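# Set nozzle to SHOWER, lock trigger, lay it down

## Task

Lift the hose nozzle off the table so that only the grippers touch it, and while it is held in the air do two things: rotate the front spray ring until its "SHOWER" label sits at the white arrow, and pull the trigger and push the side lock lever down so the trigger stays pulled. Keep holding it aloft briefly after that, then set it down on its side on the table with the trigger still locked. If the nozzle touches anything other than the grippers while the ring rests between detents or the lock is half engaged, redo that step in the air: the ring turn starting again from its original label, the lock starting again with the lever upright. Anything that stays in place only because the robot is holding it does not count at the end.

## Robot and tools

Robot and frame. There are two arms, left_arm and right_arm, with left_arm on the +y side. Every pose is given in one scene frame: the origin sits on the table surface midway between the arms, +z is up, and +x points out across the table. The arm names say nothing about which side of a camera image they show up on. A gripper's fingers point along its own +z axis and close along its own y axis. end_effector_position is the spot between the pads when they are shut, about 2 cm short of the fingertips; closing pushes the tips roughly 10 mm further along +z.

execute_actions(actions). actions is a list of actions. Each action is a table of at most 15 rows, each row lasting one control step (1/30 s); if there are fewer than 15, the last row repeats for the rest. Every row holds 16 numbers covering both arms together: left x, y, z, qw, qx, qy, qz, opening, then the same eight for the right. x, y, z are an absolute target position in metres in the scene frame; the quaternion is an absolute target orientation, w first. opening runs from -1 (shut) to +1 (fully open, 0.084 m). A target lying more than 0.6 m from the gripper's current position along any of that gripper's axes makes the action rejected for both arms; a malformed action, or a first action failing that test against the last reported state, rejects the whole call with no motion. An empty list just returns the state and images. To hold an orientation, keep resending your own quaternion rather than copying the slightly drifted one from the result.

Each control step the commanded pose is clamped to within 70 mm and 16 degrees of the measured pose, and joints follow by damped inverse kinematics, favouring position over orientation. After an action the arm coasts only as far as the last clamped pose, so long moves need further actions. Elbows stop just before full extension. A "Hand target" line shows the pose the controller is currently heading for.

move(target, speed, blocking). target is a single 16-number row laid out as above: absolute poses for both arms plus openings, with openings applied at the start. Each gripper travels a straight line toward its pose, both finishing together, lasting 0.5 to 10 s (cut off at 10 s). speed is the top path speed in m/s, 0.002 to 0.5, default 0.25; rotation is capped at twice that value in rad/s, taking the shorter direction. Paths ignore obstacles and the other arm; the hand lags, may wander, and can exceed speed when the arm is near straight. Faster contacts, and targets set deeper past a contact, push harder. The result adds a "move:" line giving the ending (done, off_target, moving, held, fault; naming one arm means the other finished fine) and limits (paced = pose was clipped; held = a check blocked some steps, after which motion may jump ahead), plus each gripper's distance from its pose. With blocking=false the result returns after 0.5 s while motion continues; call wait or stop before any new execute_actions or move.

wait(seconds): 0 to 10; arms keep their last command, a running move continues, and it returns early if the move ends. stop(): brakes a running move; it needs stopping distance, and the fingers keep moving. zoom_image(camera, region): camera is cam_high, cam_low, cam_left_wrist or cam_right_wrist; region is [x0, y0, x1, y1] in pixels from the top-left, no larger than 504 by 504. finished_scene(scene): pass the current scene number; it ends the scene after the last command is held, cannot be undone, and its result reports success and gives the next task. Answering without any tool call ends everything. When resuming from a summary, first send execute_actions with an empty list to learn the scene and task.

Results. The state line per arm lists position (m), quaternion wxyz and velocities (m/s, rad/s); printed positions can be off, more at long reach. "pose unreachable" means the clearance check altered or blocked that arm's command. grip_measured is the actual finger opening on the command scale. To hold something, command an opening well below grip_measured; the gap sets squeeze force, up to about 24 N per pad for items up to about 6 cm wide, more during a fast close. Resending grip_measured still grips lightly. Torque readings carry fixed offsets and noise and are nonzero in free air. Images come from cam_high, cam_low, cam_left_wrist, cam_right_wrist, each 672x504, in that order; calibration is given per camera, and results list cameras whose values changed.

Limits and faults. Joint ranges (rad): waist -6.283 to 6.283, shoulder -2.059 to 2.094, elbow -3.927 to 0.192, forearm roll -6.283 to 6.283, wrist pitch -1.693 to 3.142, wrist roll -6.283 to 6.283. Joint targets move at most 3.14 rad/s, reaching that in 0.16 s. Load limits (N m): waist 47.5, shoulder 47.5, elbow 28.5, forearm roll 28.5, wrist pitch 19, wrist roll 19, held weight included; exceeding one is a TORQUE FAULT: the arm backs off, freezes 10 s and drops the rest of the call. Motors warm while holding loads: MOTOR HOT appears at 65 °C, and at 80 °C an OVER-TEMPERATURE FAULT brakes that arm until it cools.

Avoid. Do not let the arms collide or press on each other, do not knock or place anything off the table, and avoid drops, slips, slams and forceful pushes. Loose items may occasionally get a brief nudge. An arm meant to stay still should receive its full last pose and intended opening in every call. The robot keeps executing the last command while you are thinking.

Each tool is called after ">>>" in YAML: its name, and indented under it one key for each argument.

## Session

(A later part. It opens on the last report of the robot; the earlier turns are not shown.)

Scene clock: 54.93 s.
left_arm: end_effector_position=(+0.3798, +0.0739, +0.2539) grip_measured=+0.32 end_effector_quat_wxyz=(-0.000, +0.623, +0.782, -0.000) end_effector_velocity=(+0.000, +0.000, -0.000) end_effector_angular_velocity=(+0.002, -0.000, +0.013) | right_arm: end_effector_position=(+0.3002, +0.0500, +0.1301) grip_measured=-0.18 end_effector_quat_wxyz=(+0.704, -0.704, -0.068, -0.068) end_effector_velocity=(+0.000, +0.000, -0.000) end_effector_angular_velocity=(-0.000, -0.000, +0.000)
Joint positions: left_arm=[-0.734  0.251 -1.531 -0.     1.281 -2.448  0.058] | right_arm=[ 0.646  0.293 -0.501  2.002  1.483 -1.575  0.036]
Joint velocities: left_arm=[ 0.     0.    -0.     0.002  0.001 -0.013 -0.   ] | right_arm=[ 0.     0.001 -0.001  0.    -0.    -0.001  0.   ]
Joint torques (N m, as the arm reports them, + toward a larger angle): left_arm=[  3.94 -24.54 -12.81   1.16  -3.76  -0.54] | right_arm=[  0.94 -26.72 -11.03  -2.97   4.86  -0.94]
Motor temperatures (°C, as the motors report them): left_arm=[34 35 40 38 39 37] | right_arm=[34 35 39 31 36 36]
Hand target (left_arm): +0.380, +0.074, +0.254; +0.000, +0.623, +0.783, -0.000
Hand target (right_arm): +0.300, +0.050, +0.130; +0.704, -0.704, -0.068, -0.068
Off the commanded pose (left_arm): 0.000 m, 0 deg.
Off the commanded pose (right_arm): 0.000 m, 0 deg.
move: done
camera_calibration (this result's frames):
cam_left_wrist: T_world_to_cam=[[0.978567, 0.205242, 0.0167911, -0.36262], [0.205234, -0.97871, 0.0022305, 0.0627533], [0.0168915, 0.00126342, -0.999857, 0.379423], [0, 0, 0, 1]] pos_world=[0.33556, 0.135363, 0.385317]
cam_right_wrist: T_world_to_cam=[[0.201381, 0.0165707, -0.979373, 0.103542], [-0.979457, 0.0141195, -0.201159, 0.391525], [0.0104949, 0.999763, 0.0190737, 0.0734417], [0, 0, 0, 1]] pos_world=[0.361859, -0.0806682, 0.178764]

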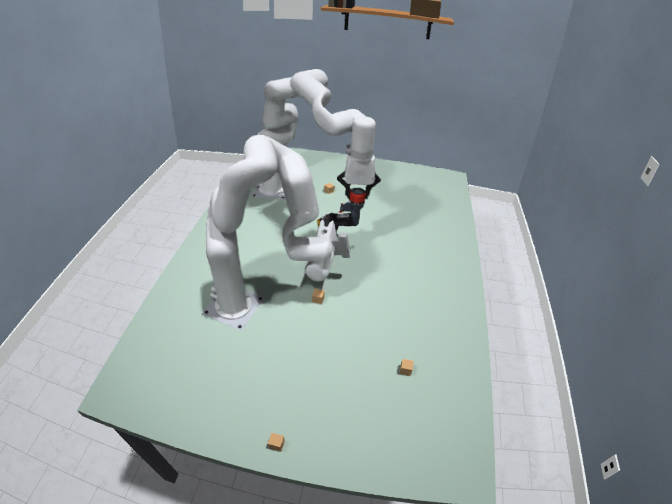

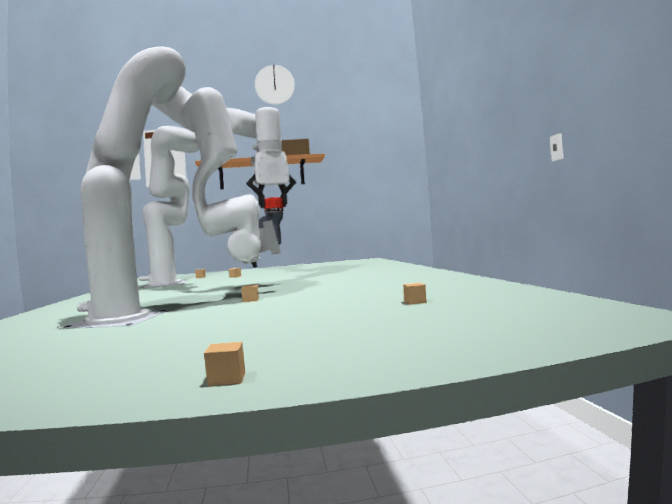

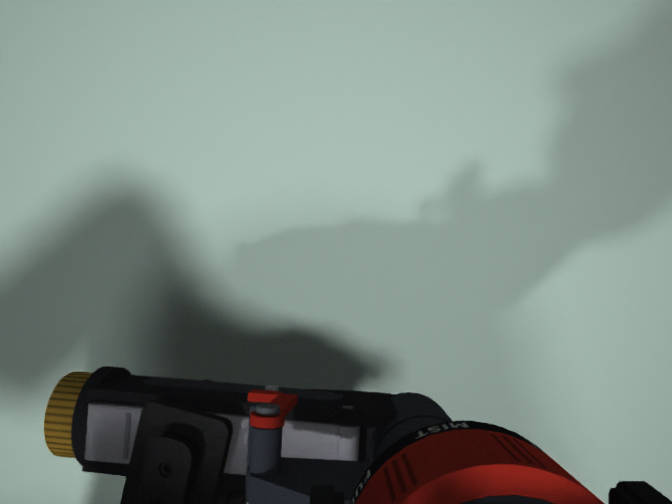

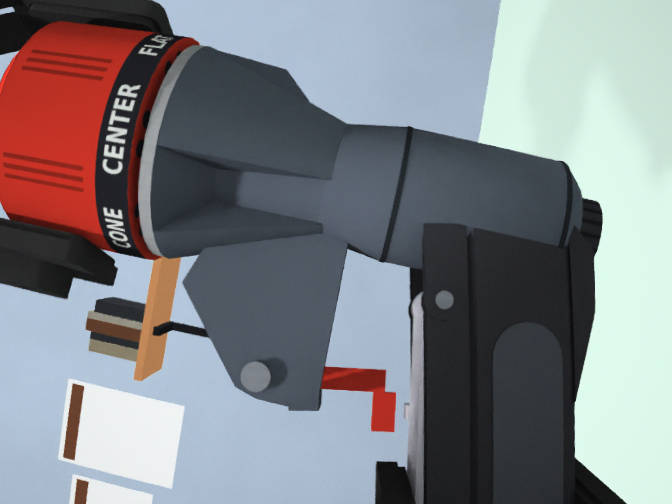

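>>> move:
  target: [0.380,0.074,0.254,0,0.6225,0.7826,0,1,0.30,0.05,0.13,-0.704,0.704,0.068,0.068,-1]

>>> move:
  target: [0.380,0.10,0.35,0,0.6225,0.7826,0,1,0.30,0.05,0.13,-0.704,0.704,0.068,0.068,-1]

>>> move:
  target: [0.35,0.28,0.33,0,0.6225,0.7826,0,1,0.42,-0.2,0.11,0.007,0.993,0.096,0.07,-1]
  speed: 0.3

Scene clock: 56.60 s.
left_arm: end_effector_position=(+0.3801, +0.0740, +0.2540) grip_measured=+1.00 end_effector_quat_wxyz=(+0.000, +0.622, +0.783, +0.000) end_effector_velocity=(-0.000, +0.000, -0.000) end_effector_angular_velocity=(+0.001, +0.001, +0.000) | right_arm: end_effector_position=(+0.2999, +0.0500, +0.1300) grip_measured=-0.18 end_effector_quat_wxyz=(+0.704, -0.704, -0.068, -0.068) end_effector_velocity=(+0.001, -0.000, -0.000) end_effector_angular_velocity=(-0.000, +0.000, -0.002)
Joint positions: left_arm=[-0.734  0.251 -1.532  0.     1.28  -2.45   0.084] | right_arm=[ 0.646  0.293 -0.5    2.002  1.483 -1.575  0.036]
Joint velocities: left_arm=[ 0.    -0.     0.001 -0.     0.001  0.     0.   ] | right_arm=[-0.001  0.    -0.001  0.001 -0.001  0.     0.   ]
Joint torques (N m, as the arm reports them, + toward a larger angle): left_arm=[  1.78 -26.2  -12.34  -0.38  -1.13  -0.36] | right_arm=[ -2.51 -24.57 -13.48   0.18   2.85  -0.46]
Motor temperatures (°C, as the motors report them): left_arm=[34 35 40 38 39 37] | right_arm=[34 35 39 31 37 36]
Hand target (left_arm): +0.380, +0.074, +0.254; -0.000, +0.623, +0.783, +0.000
Hand target (right_arm): +0.300, +0.050, +0.130; +0.704, -0.704, -0.068, -0.068
Off the commanded pose (left_arm): 0.000 m, 0 deg.
Off the commanded pose (right_arm): 0.000 m, 0 deg.
move: done
camera_calibration (this result's frames):
cam_left_wrist: T_world_to_cam=[[0.978255, 0.20668, 0.0173488, -0.363012], [0.206671, -0.978408, 0.0023231, 0.0622255], [0.0174544, 0.00131292, -0.999847, 0.379284], [0, 0, 0, 1]] pos_world=[0.335637, 0.135411, 0.385379]
cam_right_wrist: T_world_to_cam=[[0.201224, 0.0165452, -0.979406, 0.103561], [-0.979494, 0.013642, -0.201011, 0.391277], [0.0100353, 0.99977, 0.018951, 0.0735909], [0, 0, 0, 1]] pos_world=[0.361676, -0.0806253, 0.178685]

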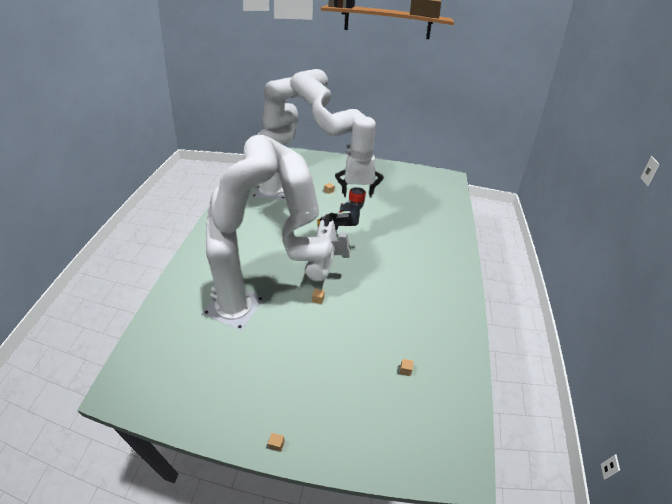

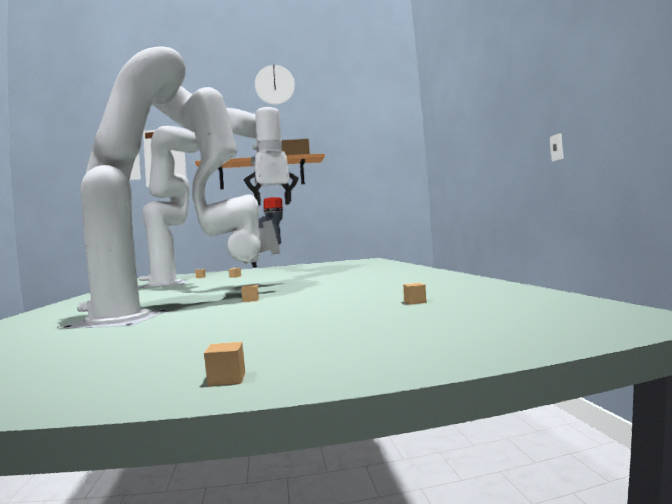

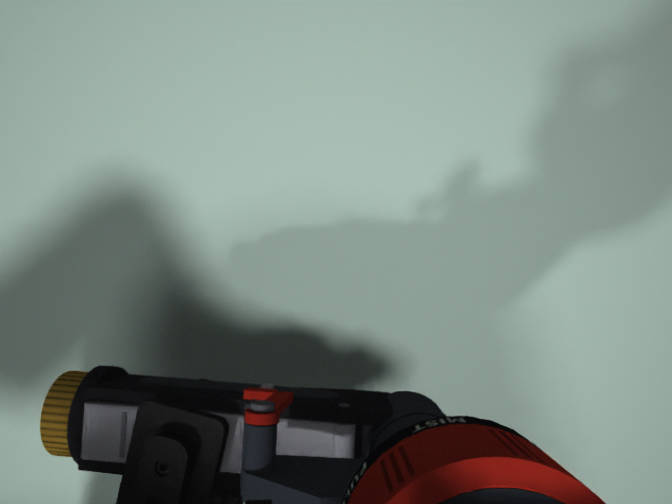

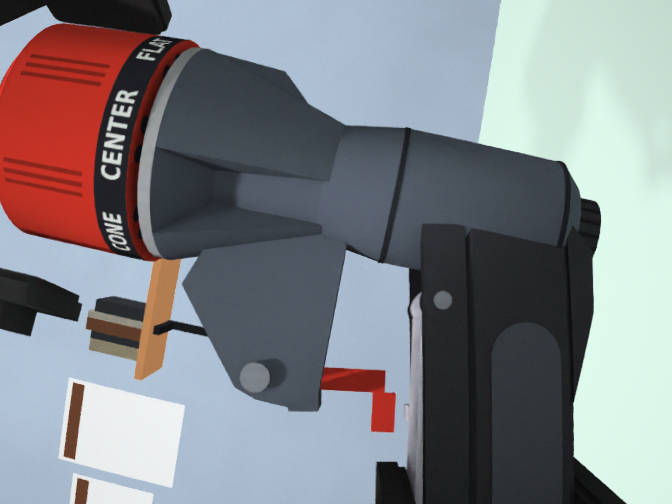

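Scene clock: 57.67 s.
left_arm: end_effector_position=(+0.3798, +0.1001, +0.3496) grip_measured=+1.00 end_effector_quat_wxyz=(-0.000, +0.623, +0.783, +0.000) end_effector_velocity=(+0.001, +0.001, +0.002) end_effector_angular_velocity=(+0.000, -0.000, +0.001) | right_arm: end_effector_position=(+0.3000, +0.0500, +0.1300) grip_measured=-0.18 end_effector_quat_wxyz=(+0.704, -0.704, -0.068, -0.068) end_effector_velocity=(-0.000, -0.000, -0.000) end_effector_angular_velocity=(-0.000, +0.001, +0.000)
Joint positions: left_arm=[-0.695  0.214 -1.756  0.     1.542 -2.411  0.084] | right_arm=[ 0.646  0.293 -0.5    2.002  1.483 -1.575  0.036]
Joint velocities: left_arm=[ 0.001  0.002 -0.01   0.     0.007  0.001 -0.   ] | right_arm=[-0.    -0.     0.001 -0.     0.     0.    -0.   ]
Joint torques (N m, as the arm reports them, + toward a larger angle): left_arm=[  1.39 -25.25 -11.67  -0.44  -1.14  -0.39] | right_arm=[ -2.15 -25.27 -13.65   0.38   2.86  -0.46]
Motor temperatures (°C, as the motors report them): left_arm=[34 35 40 38 39 37] | right_arm=[34 35 39 31 37 36]
Hand target (left_arm): +0.380, +0.100, +0.350; +0.000, +0.623, +0.783, +0.000
Hand target (right_arm): +0.300, +0.050, +0.130; +0.704, -0.704, -0.068, -0.068
Off the commanded pose (left_arm): 0.000 m, 0 deg.
Off the commanded pose (right_arm): 0.000 m, 0 deg.
move: done
camera_calibration (this result's frames):
cam_left_wrist: T_world_to_cam=[[0.978298, 0.206492, 0.0171575, -0.369757], [0.20649, -0.978447, 0.00191757, 0.0877424], [0.0171837, 0.0016669, -0.999851, 0.474887], [0, 0, 0, 1]] pos_world=[0.335454, 0.161412, 0.480992]
cam_right_wrist: T_world_to_cam=[[0.201227, 0.016468, -0.979406, 0.103541], [-0.979491, 0.0138067, -0.201013, 0.391337], [0.0102121, 0.999769, 0.0189086, 0.0735668], [0, 0, 0, 1]] pos_world=[0.361725, -0.080658, 0.178681]

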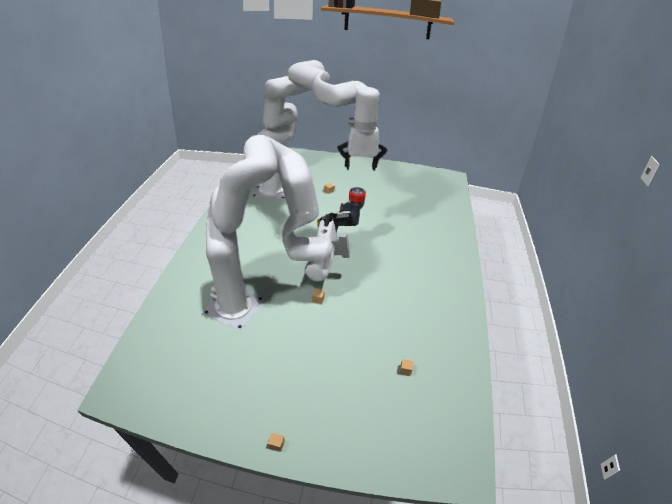

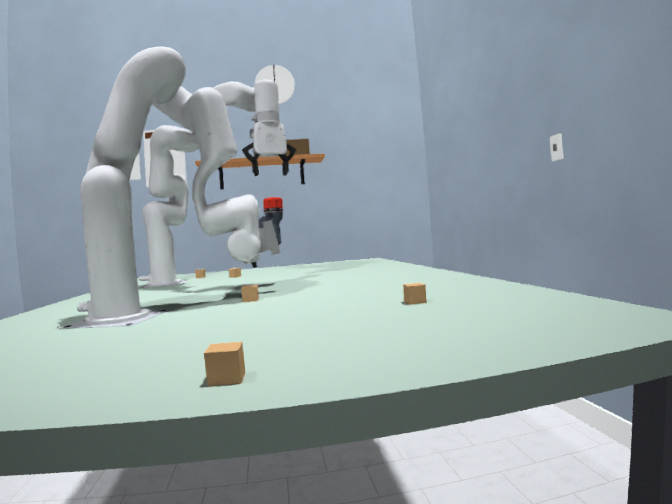

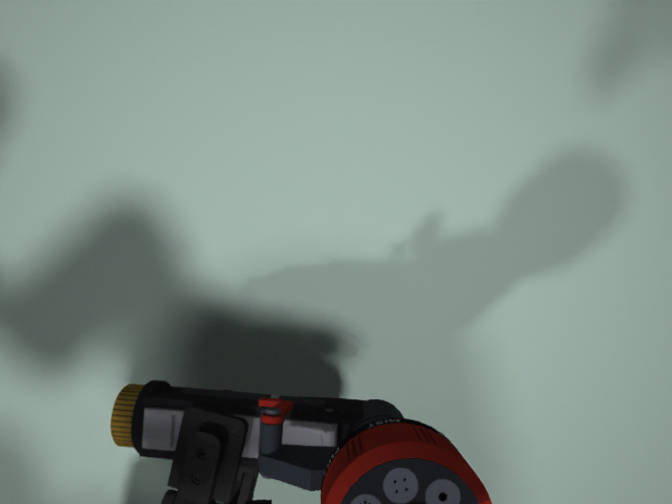

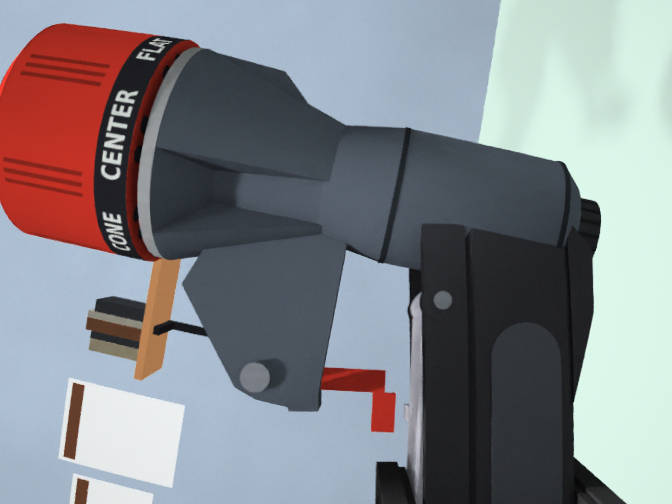

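Scene clock: 61.03 s.
left_arm: end_effector_position=(+0.3502, +0.2801, +0.3297) grip_measured=+1.00 end_effector_quat_wxyz=(-0.000, +0.623, +0.783, +0.001) end_effector_velocity=(+0.000, +0.001, +0.000) end_effector_angular_velocity=(-0.000, +0.000, +0.001) | right_arm: end_effector_position=(+0.4209, -0.1996, +0.1100) grip_measured=-0.18 end_effector_quat_wxyz=(+0.006, +0.993, +0.097, +0.069) end_effector_velocity=(+0.001, +0.000, +0.001) end_effector_angular_velocity=(-0.011, -0.000, -0.004)
Joint positions: left_arm=[-0.386 -0.188 -1.231  0.002  1.418 -2.101  0.084] | right_arm=[ 0.522 -0.136 -0.582 -0.076  0.587  0.181  0.036]
Joint velocities: left_arm=[ 0.002 -0.001  0.    -0.     0.     0.001  0.   ] | right_arm=[ 0.004  0.004 -0.008 -0.02   0.009  0.023 -0.   ]
Joint torques (N m, as the arm reports them, + toward a larger angle): left_arm=[  1.86 -17.46 -12.25  -0.29  -1.23  -0.35] | right_arm=[ -2.61 -21.89 -23.84  -0.37  -3.18  -0.32]
Motor temperatures (°C, as the motors report them): left_arm=[34 35 41 38 39 37] | right_arm=[34 35 39 31 37 36]
Hand target (left_arm): +0.350, +0.280, +0.330; -0.000, +0.623, +0.783, +0.001
Hand target (right_arm): +0.421, -0.200, +0.110; +0.007, +0.993, +0.097, +0.069
Off the commanded pose (left_arm): 0.000 m, 0 deg.
Off the commanded pose (right_arm): 0.001 m, 0 deg.
move: done
camera_calibration (this result's frames):
cam_left_wrist: T_world_to_cam=[[0.978274, 0.206519, 0.018183, -0.377972], [0.206534, -0.978439, 0.00110125, 0.270273], [0.0180184, 0.00267808, -0.999834, 0.454618], [0, 0, 0, 1]] pos_world=[0.305748, 0.341286, 0.461117]
cam_right_wrist: T_world_to_cam=[[0.204267, -0.978855, 0.0108995, -0.245125], [-0.967571, -0.203577, -0.149543, 0.455111], [0.1486, 0.0200007, -0.988695, 0.179292], [0, 0, 0, 1]] pos_world=[0.46378, -0.150877, 0.247996]

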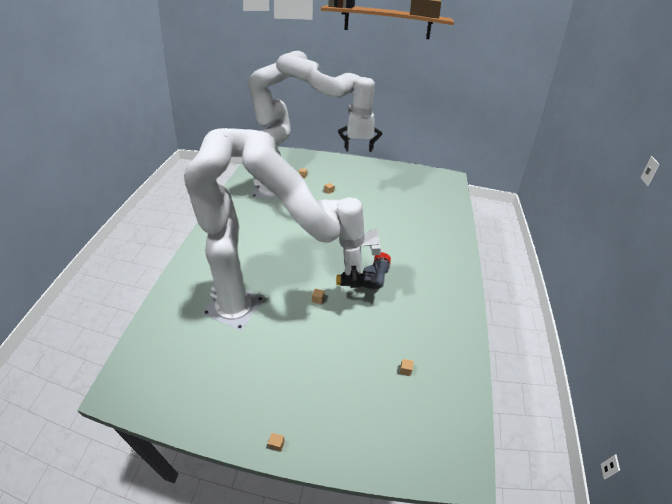

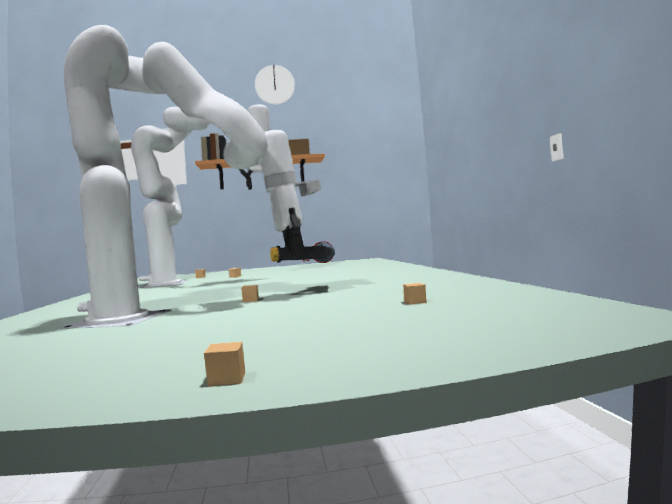

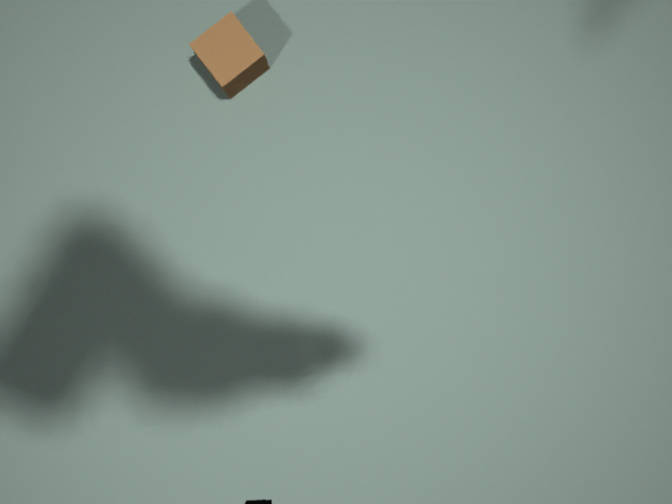

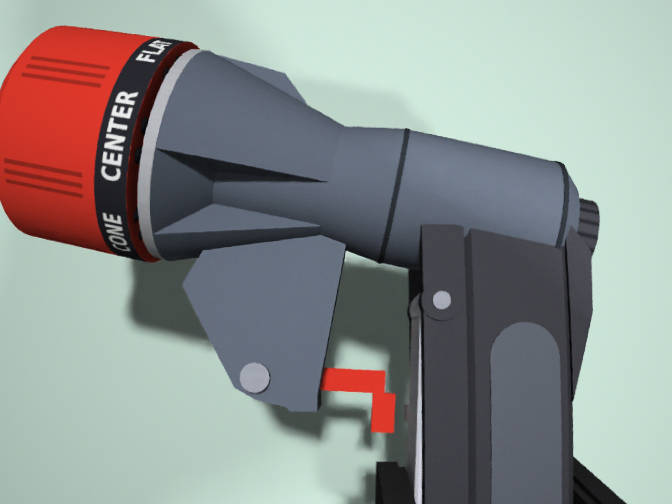

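>>> move:
  target: [0.35,0.28,0.33,0,0.6225,0.7826,0,1,0.42,-0.2,0.038,0.007,0.993,0.096,0.07,-1]
  speed: 0.05

>>> zoom_image:
  camera: "cam_low"
  region: [240,230,360,310]

Scene clock: 63.83 s.
left_arm: end_effector_position=(+0.3500, +0.2800, +0.3300) grip_measured=+1.00 end_effector_quat_wxyz=(+0.000, +0.623, +0.783, +0.000) end_effector_velocity=(+0.000, +0.001, -0.000) end_effector_angular_velocity=(-0.000, +0.000, +0.002) | right_arm: end_effector_position=(+0.4204, -0.1999, +0.0386) grip_measured=-0.18 end_effector_quat_wxyz=(+0.007, +0.993, +0.096, +0.070) end_effector_velocity=(-0.001, -0.000, -0.003) end_effector_angular_velocity=(-0.002, +0.002, +0.000)
Joint positions: left_arm=[-0.385 -0.188 -1.232  0.     1.42  -2.101  0.084] | right_arm=[ 0.512  0.067 -0.54  -0.127  0.341  0.23   0.036]
Joint velocities: left_arm=[ 0.002 -0.     0.    -0.    -0.    -0.    -0.   ] | right_arm=[-0.     0.007  0.001 -0.005 -0.006  0.004  0.   ]
Joint torques (N m, as the arm reports them, + toward a larger angle): left_arm=[  1.99 -17.2  -12.27  -0.32  -1.12  -0.37] | right_arm=[ -2.22 -22.36 -18.66  -0.79  -2.23  -0.14]
Motor temperatures (°C, as the motors report them): left_arm=[34 35 41 38 39 37] | right_arm=[34 35 40 31 37 36]
Hand target (left_arm): +0.350, +0.280, +0.330; +0.000, +0.623, +0.783, +0.000
Hand target (right_arm): +0.420, -0.200, +0.038; +0.007, +0.993, +0.096, +0.070
Off the commanded pose (left_arm): 0.000 m, 0 deg.
Off the commanded pose (right_arm): 0.001 m, 0 deg.
move: done
camera_calibration (this result's frames):
cam_left_wrist: T_world_to_cam=[[0.978272, 0.206605, 0.0172507, -0.377442], [0.206597, -0.978423, 0.00227713, 0.269835], [0.017349, 0.0013363, -0.999849, 0.455556], [0, 0, 0, 1]] pos_world=[0.305591, 0.341385, 0.461384]
cam_right_wrist: T_world_to_cam=[[0.20155, -0.979403, 0.0121323, -0.24355], [-0.967723, -0.201029, -0.151987, 0.444564], [0.151295, 0.0188922, -0.988308, 0.107378], [0, 0, 0, 1]] pos_world=[0.463056, -0.151192, 0.176645]

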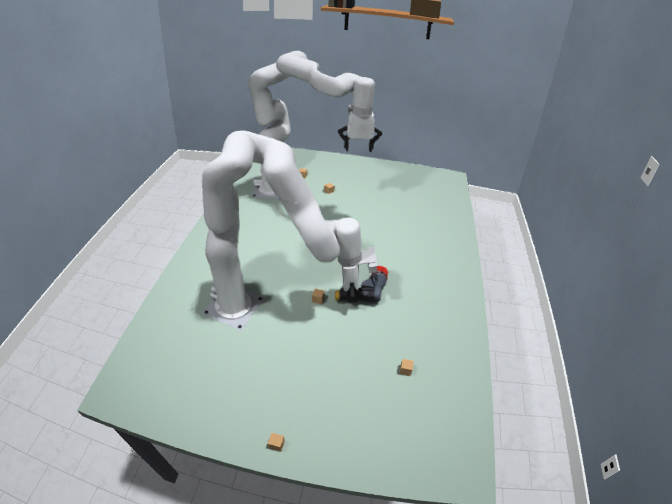

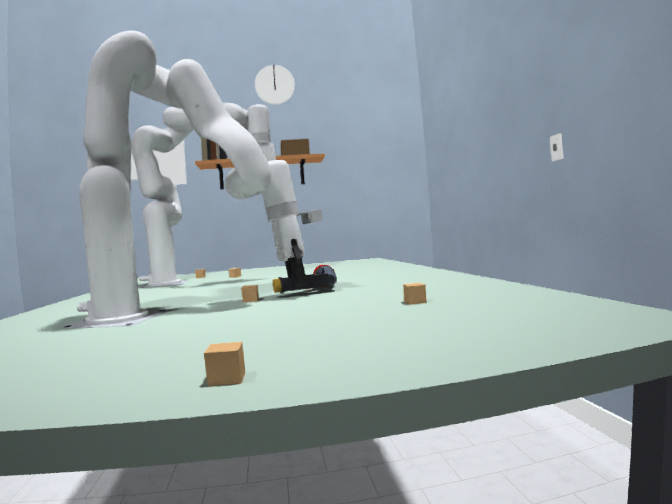

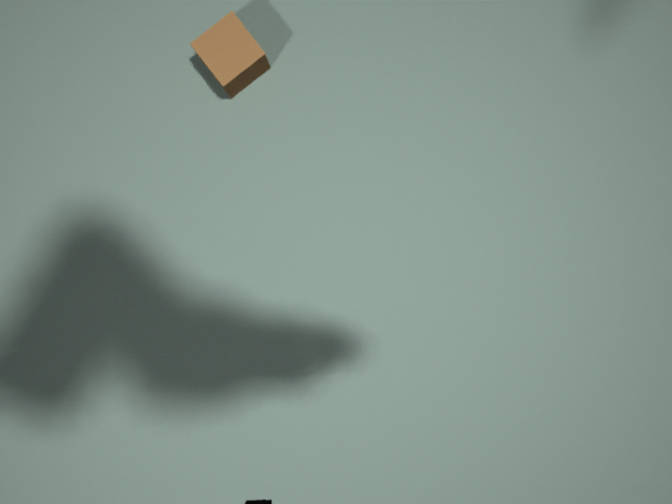

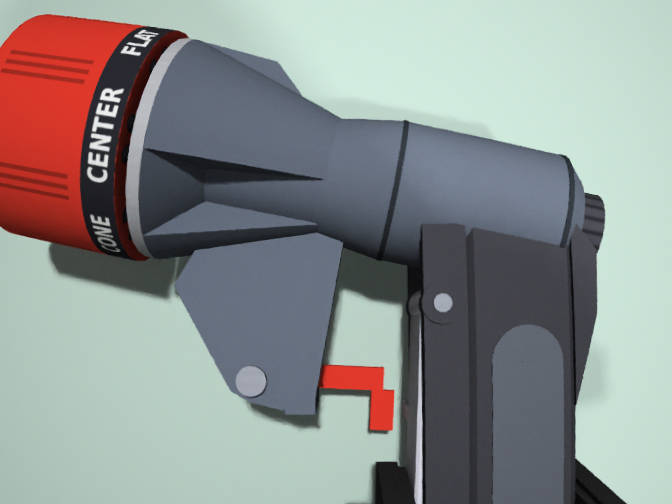

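Region (240, 230, 360, 310) of cam_low's 672x504 image, scaled by 4.200, with more detail than that image has.

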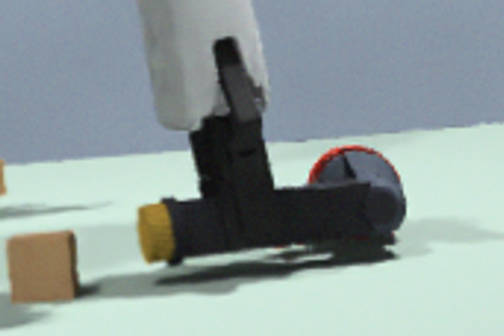

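>>> move:
  target: [0.35,0.28,0.33,0,0.6225,0.7826,0,1,0.42,-0.2,0.038,0.007,0.993,0.096,0.07,0.6]

>>> move:
  target: [0.35,0.28,0.33,0,0.6225,0.7826,0,1,0.41,-0.2,0.13,0.007,0.993,0.096,0.07,0.6]
  speed: 0.15

Scene clock: 65.67 s.
left_arm: end_effector_position=(+0.3500, +0.2800, +0.3300) grip_measured=+1.00 end_effector_quat_wxyz=(+0.000, +0.623, +0.783, +0.000) end_effector_velocity=(+0.000, -0.000, +0.000) end_effector_angular_velocity=(-0.001, -0.002, -0.001) | right_arm: end_effector_position=(+0.4200, -0.2000, +0.0380) grip_measured=+0.59 end_effector_quat_wxyz=(+0.007, +0.993, +0.096, +0.070) end_effector_velocity=(+0.000, +0.000, +0.000) end_effector_angular_velocity=(+0.000, -0.001, -0.000)
Joint positions: left_arm=[-0.385 -0.188 -1.232  0.     1.42  -2.101  0.084] | right_arm=[ 0.512  0.068 -0.539 -0.128  0.34   0.231  0.069]
Joint velocities: left_arm=[-0.001 -0.    -0.    -0.    -0.001 -0.    -0.   ] | right_arm=[-0.    -0.001  0.     0.    -0.     0.     0.   ]
Joint torques (N m, as the arm reports them, + toward a larger angle): left_arm=[  1.62 -17.32 -12.2   -0.3   -1.21  -0.4 ] | right_arm=[ -2.59 -22.97 -18.82  -0.71  -2.69  -0.34]
Motor temperatures (°C, as the motors report them): left_arm=[34 35 41 38 39 37] | right_arm=[34 35 40 31 36 36]
Hand target (left_arm): +0.350, +0.280, +0.330; +0.000, +0.623, +0.783, +0.000
Hand target (right_arm): +0.420, -0.200, +0.038; +0.007, +0.993, +0.096, +0.070
Off the commanded pose (left_arm): 0.000 m, 0 deg.
Off the commanded pose (right_arm): 0.000 m, 0 deg.
move: done
camera_calibration (this result's frames):
cam_left_wrist: T_world_to_cam=[[0.978273, 0.206601, 0.0172452, -0.377439], [0.206593, -0.978424, 0.00228098, 0.269834], [0.0173444, 0.00133131, -0.999849, 0.455561], [0, 0, 0, 1]] pos_world=[0.305591, 0.341385, 0.461386]
cam_right_wrist: T_world_to_cam=[[0.201706, -0.979367, 0.0124153, -0.243649], [-0.967836, -0.201245, -0.150977, 0.444014], [0.15036, 0.018437, -0.988459, 0.107165], [0, 0, 0, 1]] pos_world=[0.462765, -0.151242, 0.175989]

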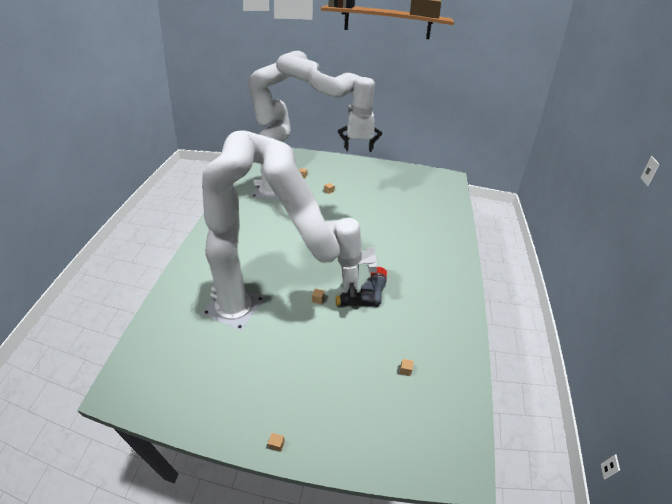

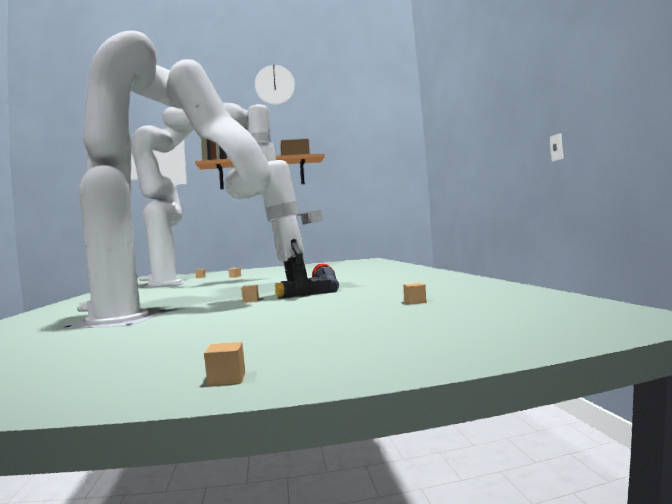

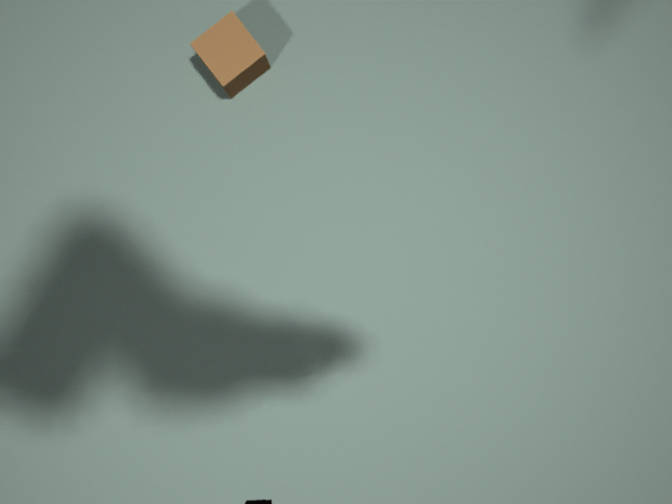

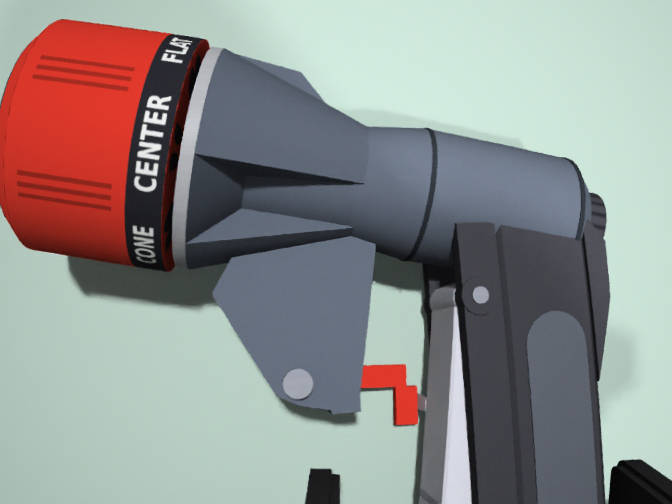

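Scene clock: 66.87 s.
left_arm: end_effector_position=(+0.3500, +0.2800, +0.3300) grip_measured=+1.00 end_effector_quat_wxyz=(+0.000, +0.623, +0.783, +0.000) end_effector_velocity=(-0.000, -0.000, -0.000) end_effector_angular_velocity=(+0.000, +0.000, -0.000) | right_arm: end_effector_position=(+0.4098, -0.2001, +0.1294) grip_measured=+0.59 end_effector_quat_wxyz=(+0.007, +0.993, +0.096, +0.070) end_effector_velocity=(-0.000, +0.000, +0.003) end_effector_angular_velocity=(+0.001, -0.002, -0.000)
Joint positions: left_arm=[-0.385 -0.188 -1.232  0.     1.42  -2.101  0.084] | right_arm=[ 0.533 -0.218 -0.566 -0.075  0.653  0.19   0.069]
Joint velocities: left_arm=[-0.  0.  0.  0.  0.  0.  0.] | right_arm=[ 0.    -0.009 -0.002  0.001  0.009 -0.001  0.   ]
Joint torques (N m, as the arm reports them, + toward a larger angle): left_arm=[  1.74 -17.25 -12.06  -0.19  -1.16  -0.39] | right_arm=[ -2.62 -18.18 -22.63  -0.55  -2.57  -0.37]
Motor temperatures (°C, as the motors report them): left_arm=[34 35 41 38 39 37] | right_arm=[34 35 40 31 36 36]
Hand target (left_arm): +0.350, +0.280, +0.330; +0.000, +0.623, +0.783, -0.000
Hand target (right_arm): +0.410, -0.200, +0.130; +0.007, +0.993, +0.096, +0.070
Off the commanded pose (left_arm): 0.000 m, 0 deg.
Off the commanded pose (right_arm): 0.001 m, 0 deg.
move: done
camera_calibration (this result's frames):
cam_left_wrist: T_world_to_cam=[[0.978273, 0.206601, 0.0172452, -0.377439], [0.206592, -0.978424, 0.0022811, 0.269834], [0.0173444, 0.00133118, -0.999849, 0.455561], [0, 0, 0, 1]] pos_world=[0.305592, 0.341385, 0.461386]
cam_right_wrist: T_world_to_cam=[[0.201643, -0.979379, 0.0125081, -0.242848], [-0.967927, -0.201206, -0.15044, 0.447879], [0.149855, 0.0182283, -0.98854, 0.199229], [0, 0, 0, 1]] pos_world=[0.452628, -0.151356, 0.267362]

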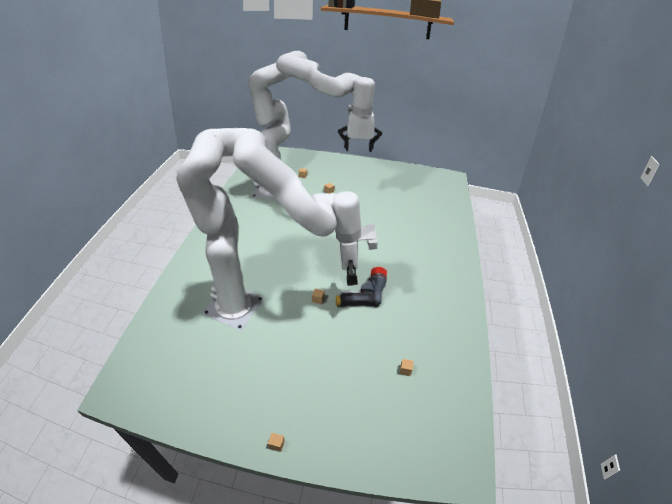

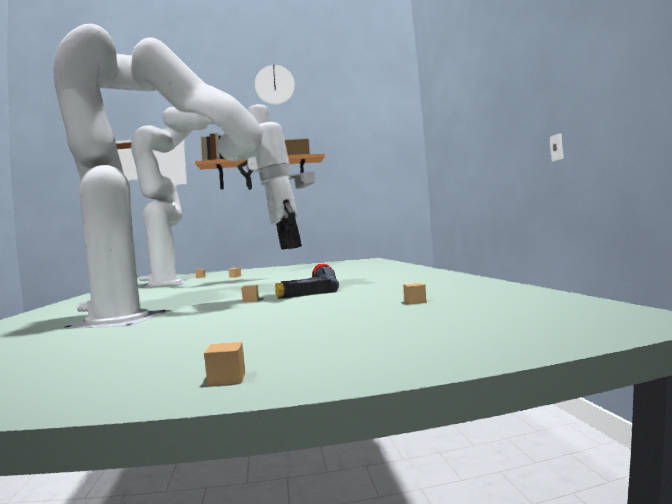

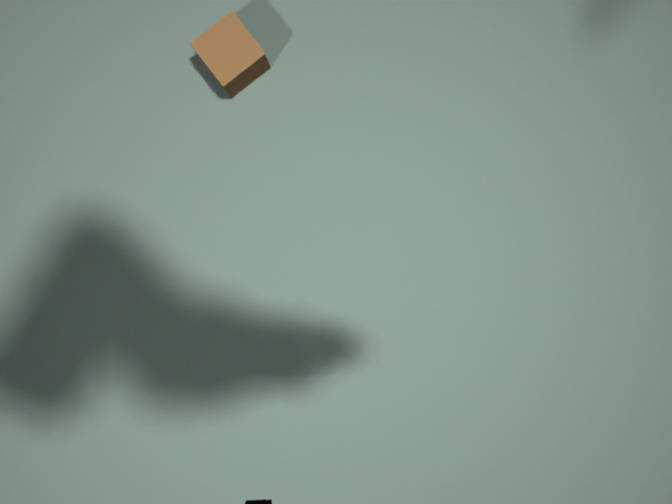

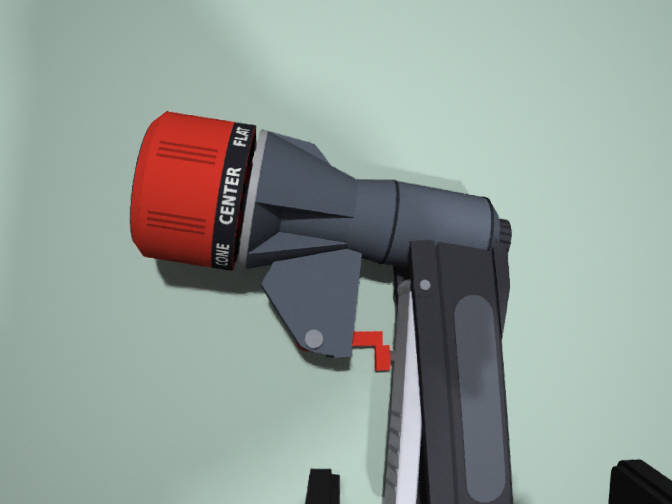

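>>> finished_scene:
  scene: 2

The scene is finished: the task was done.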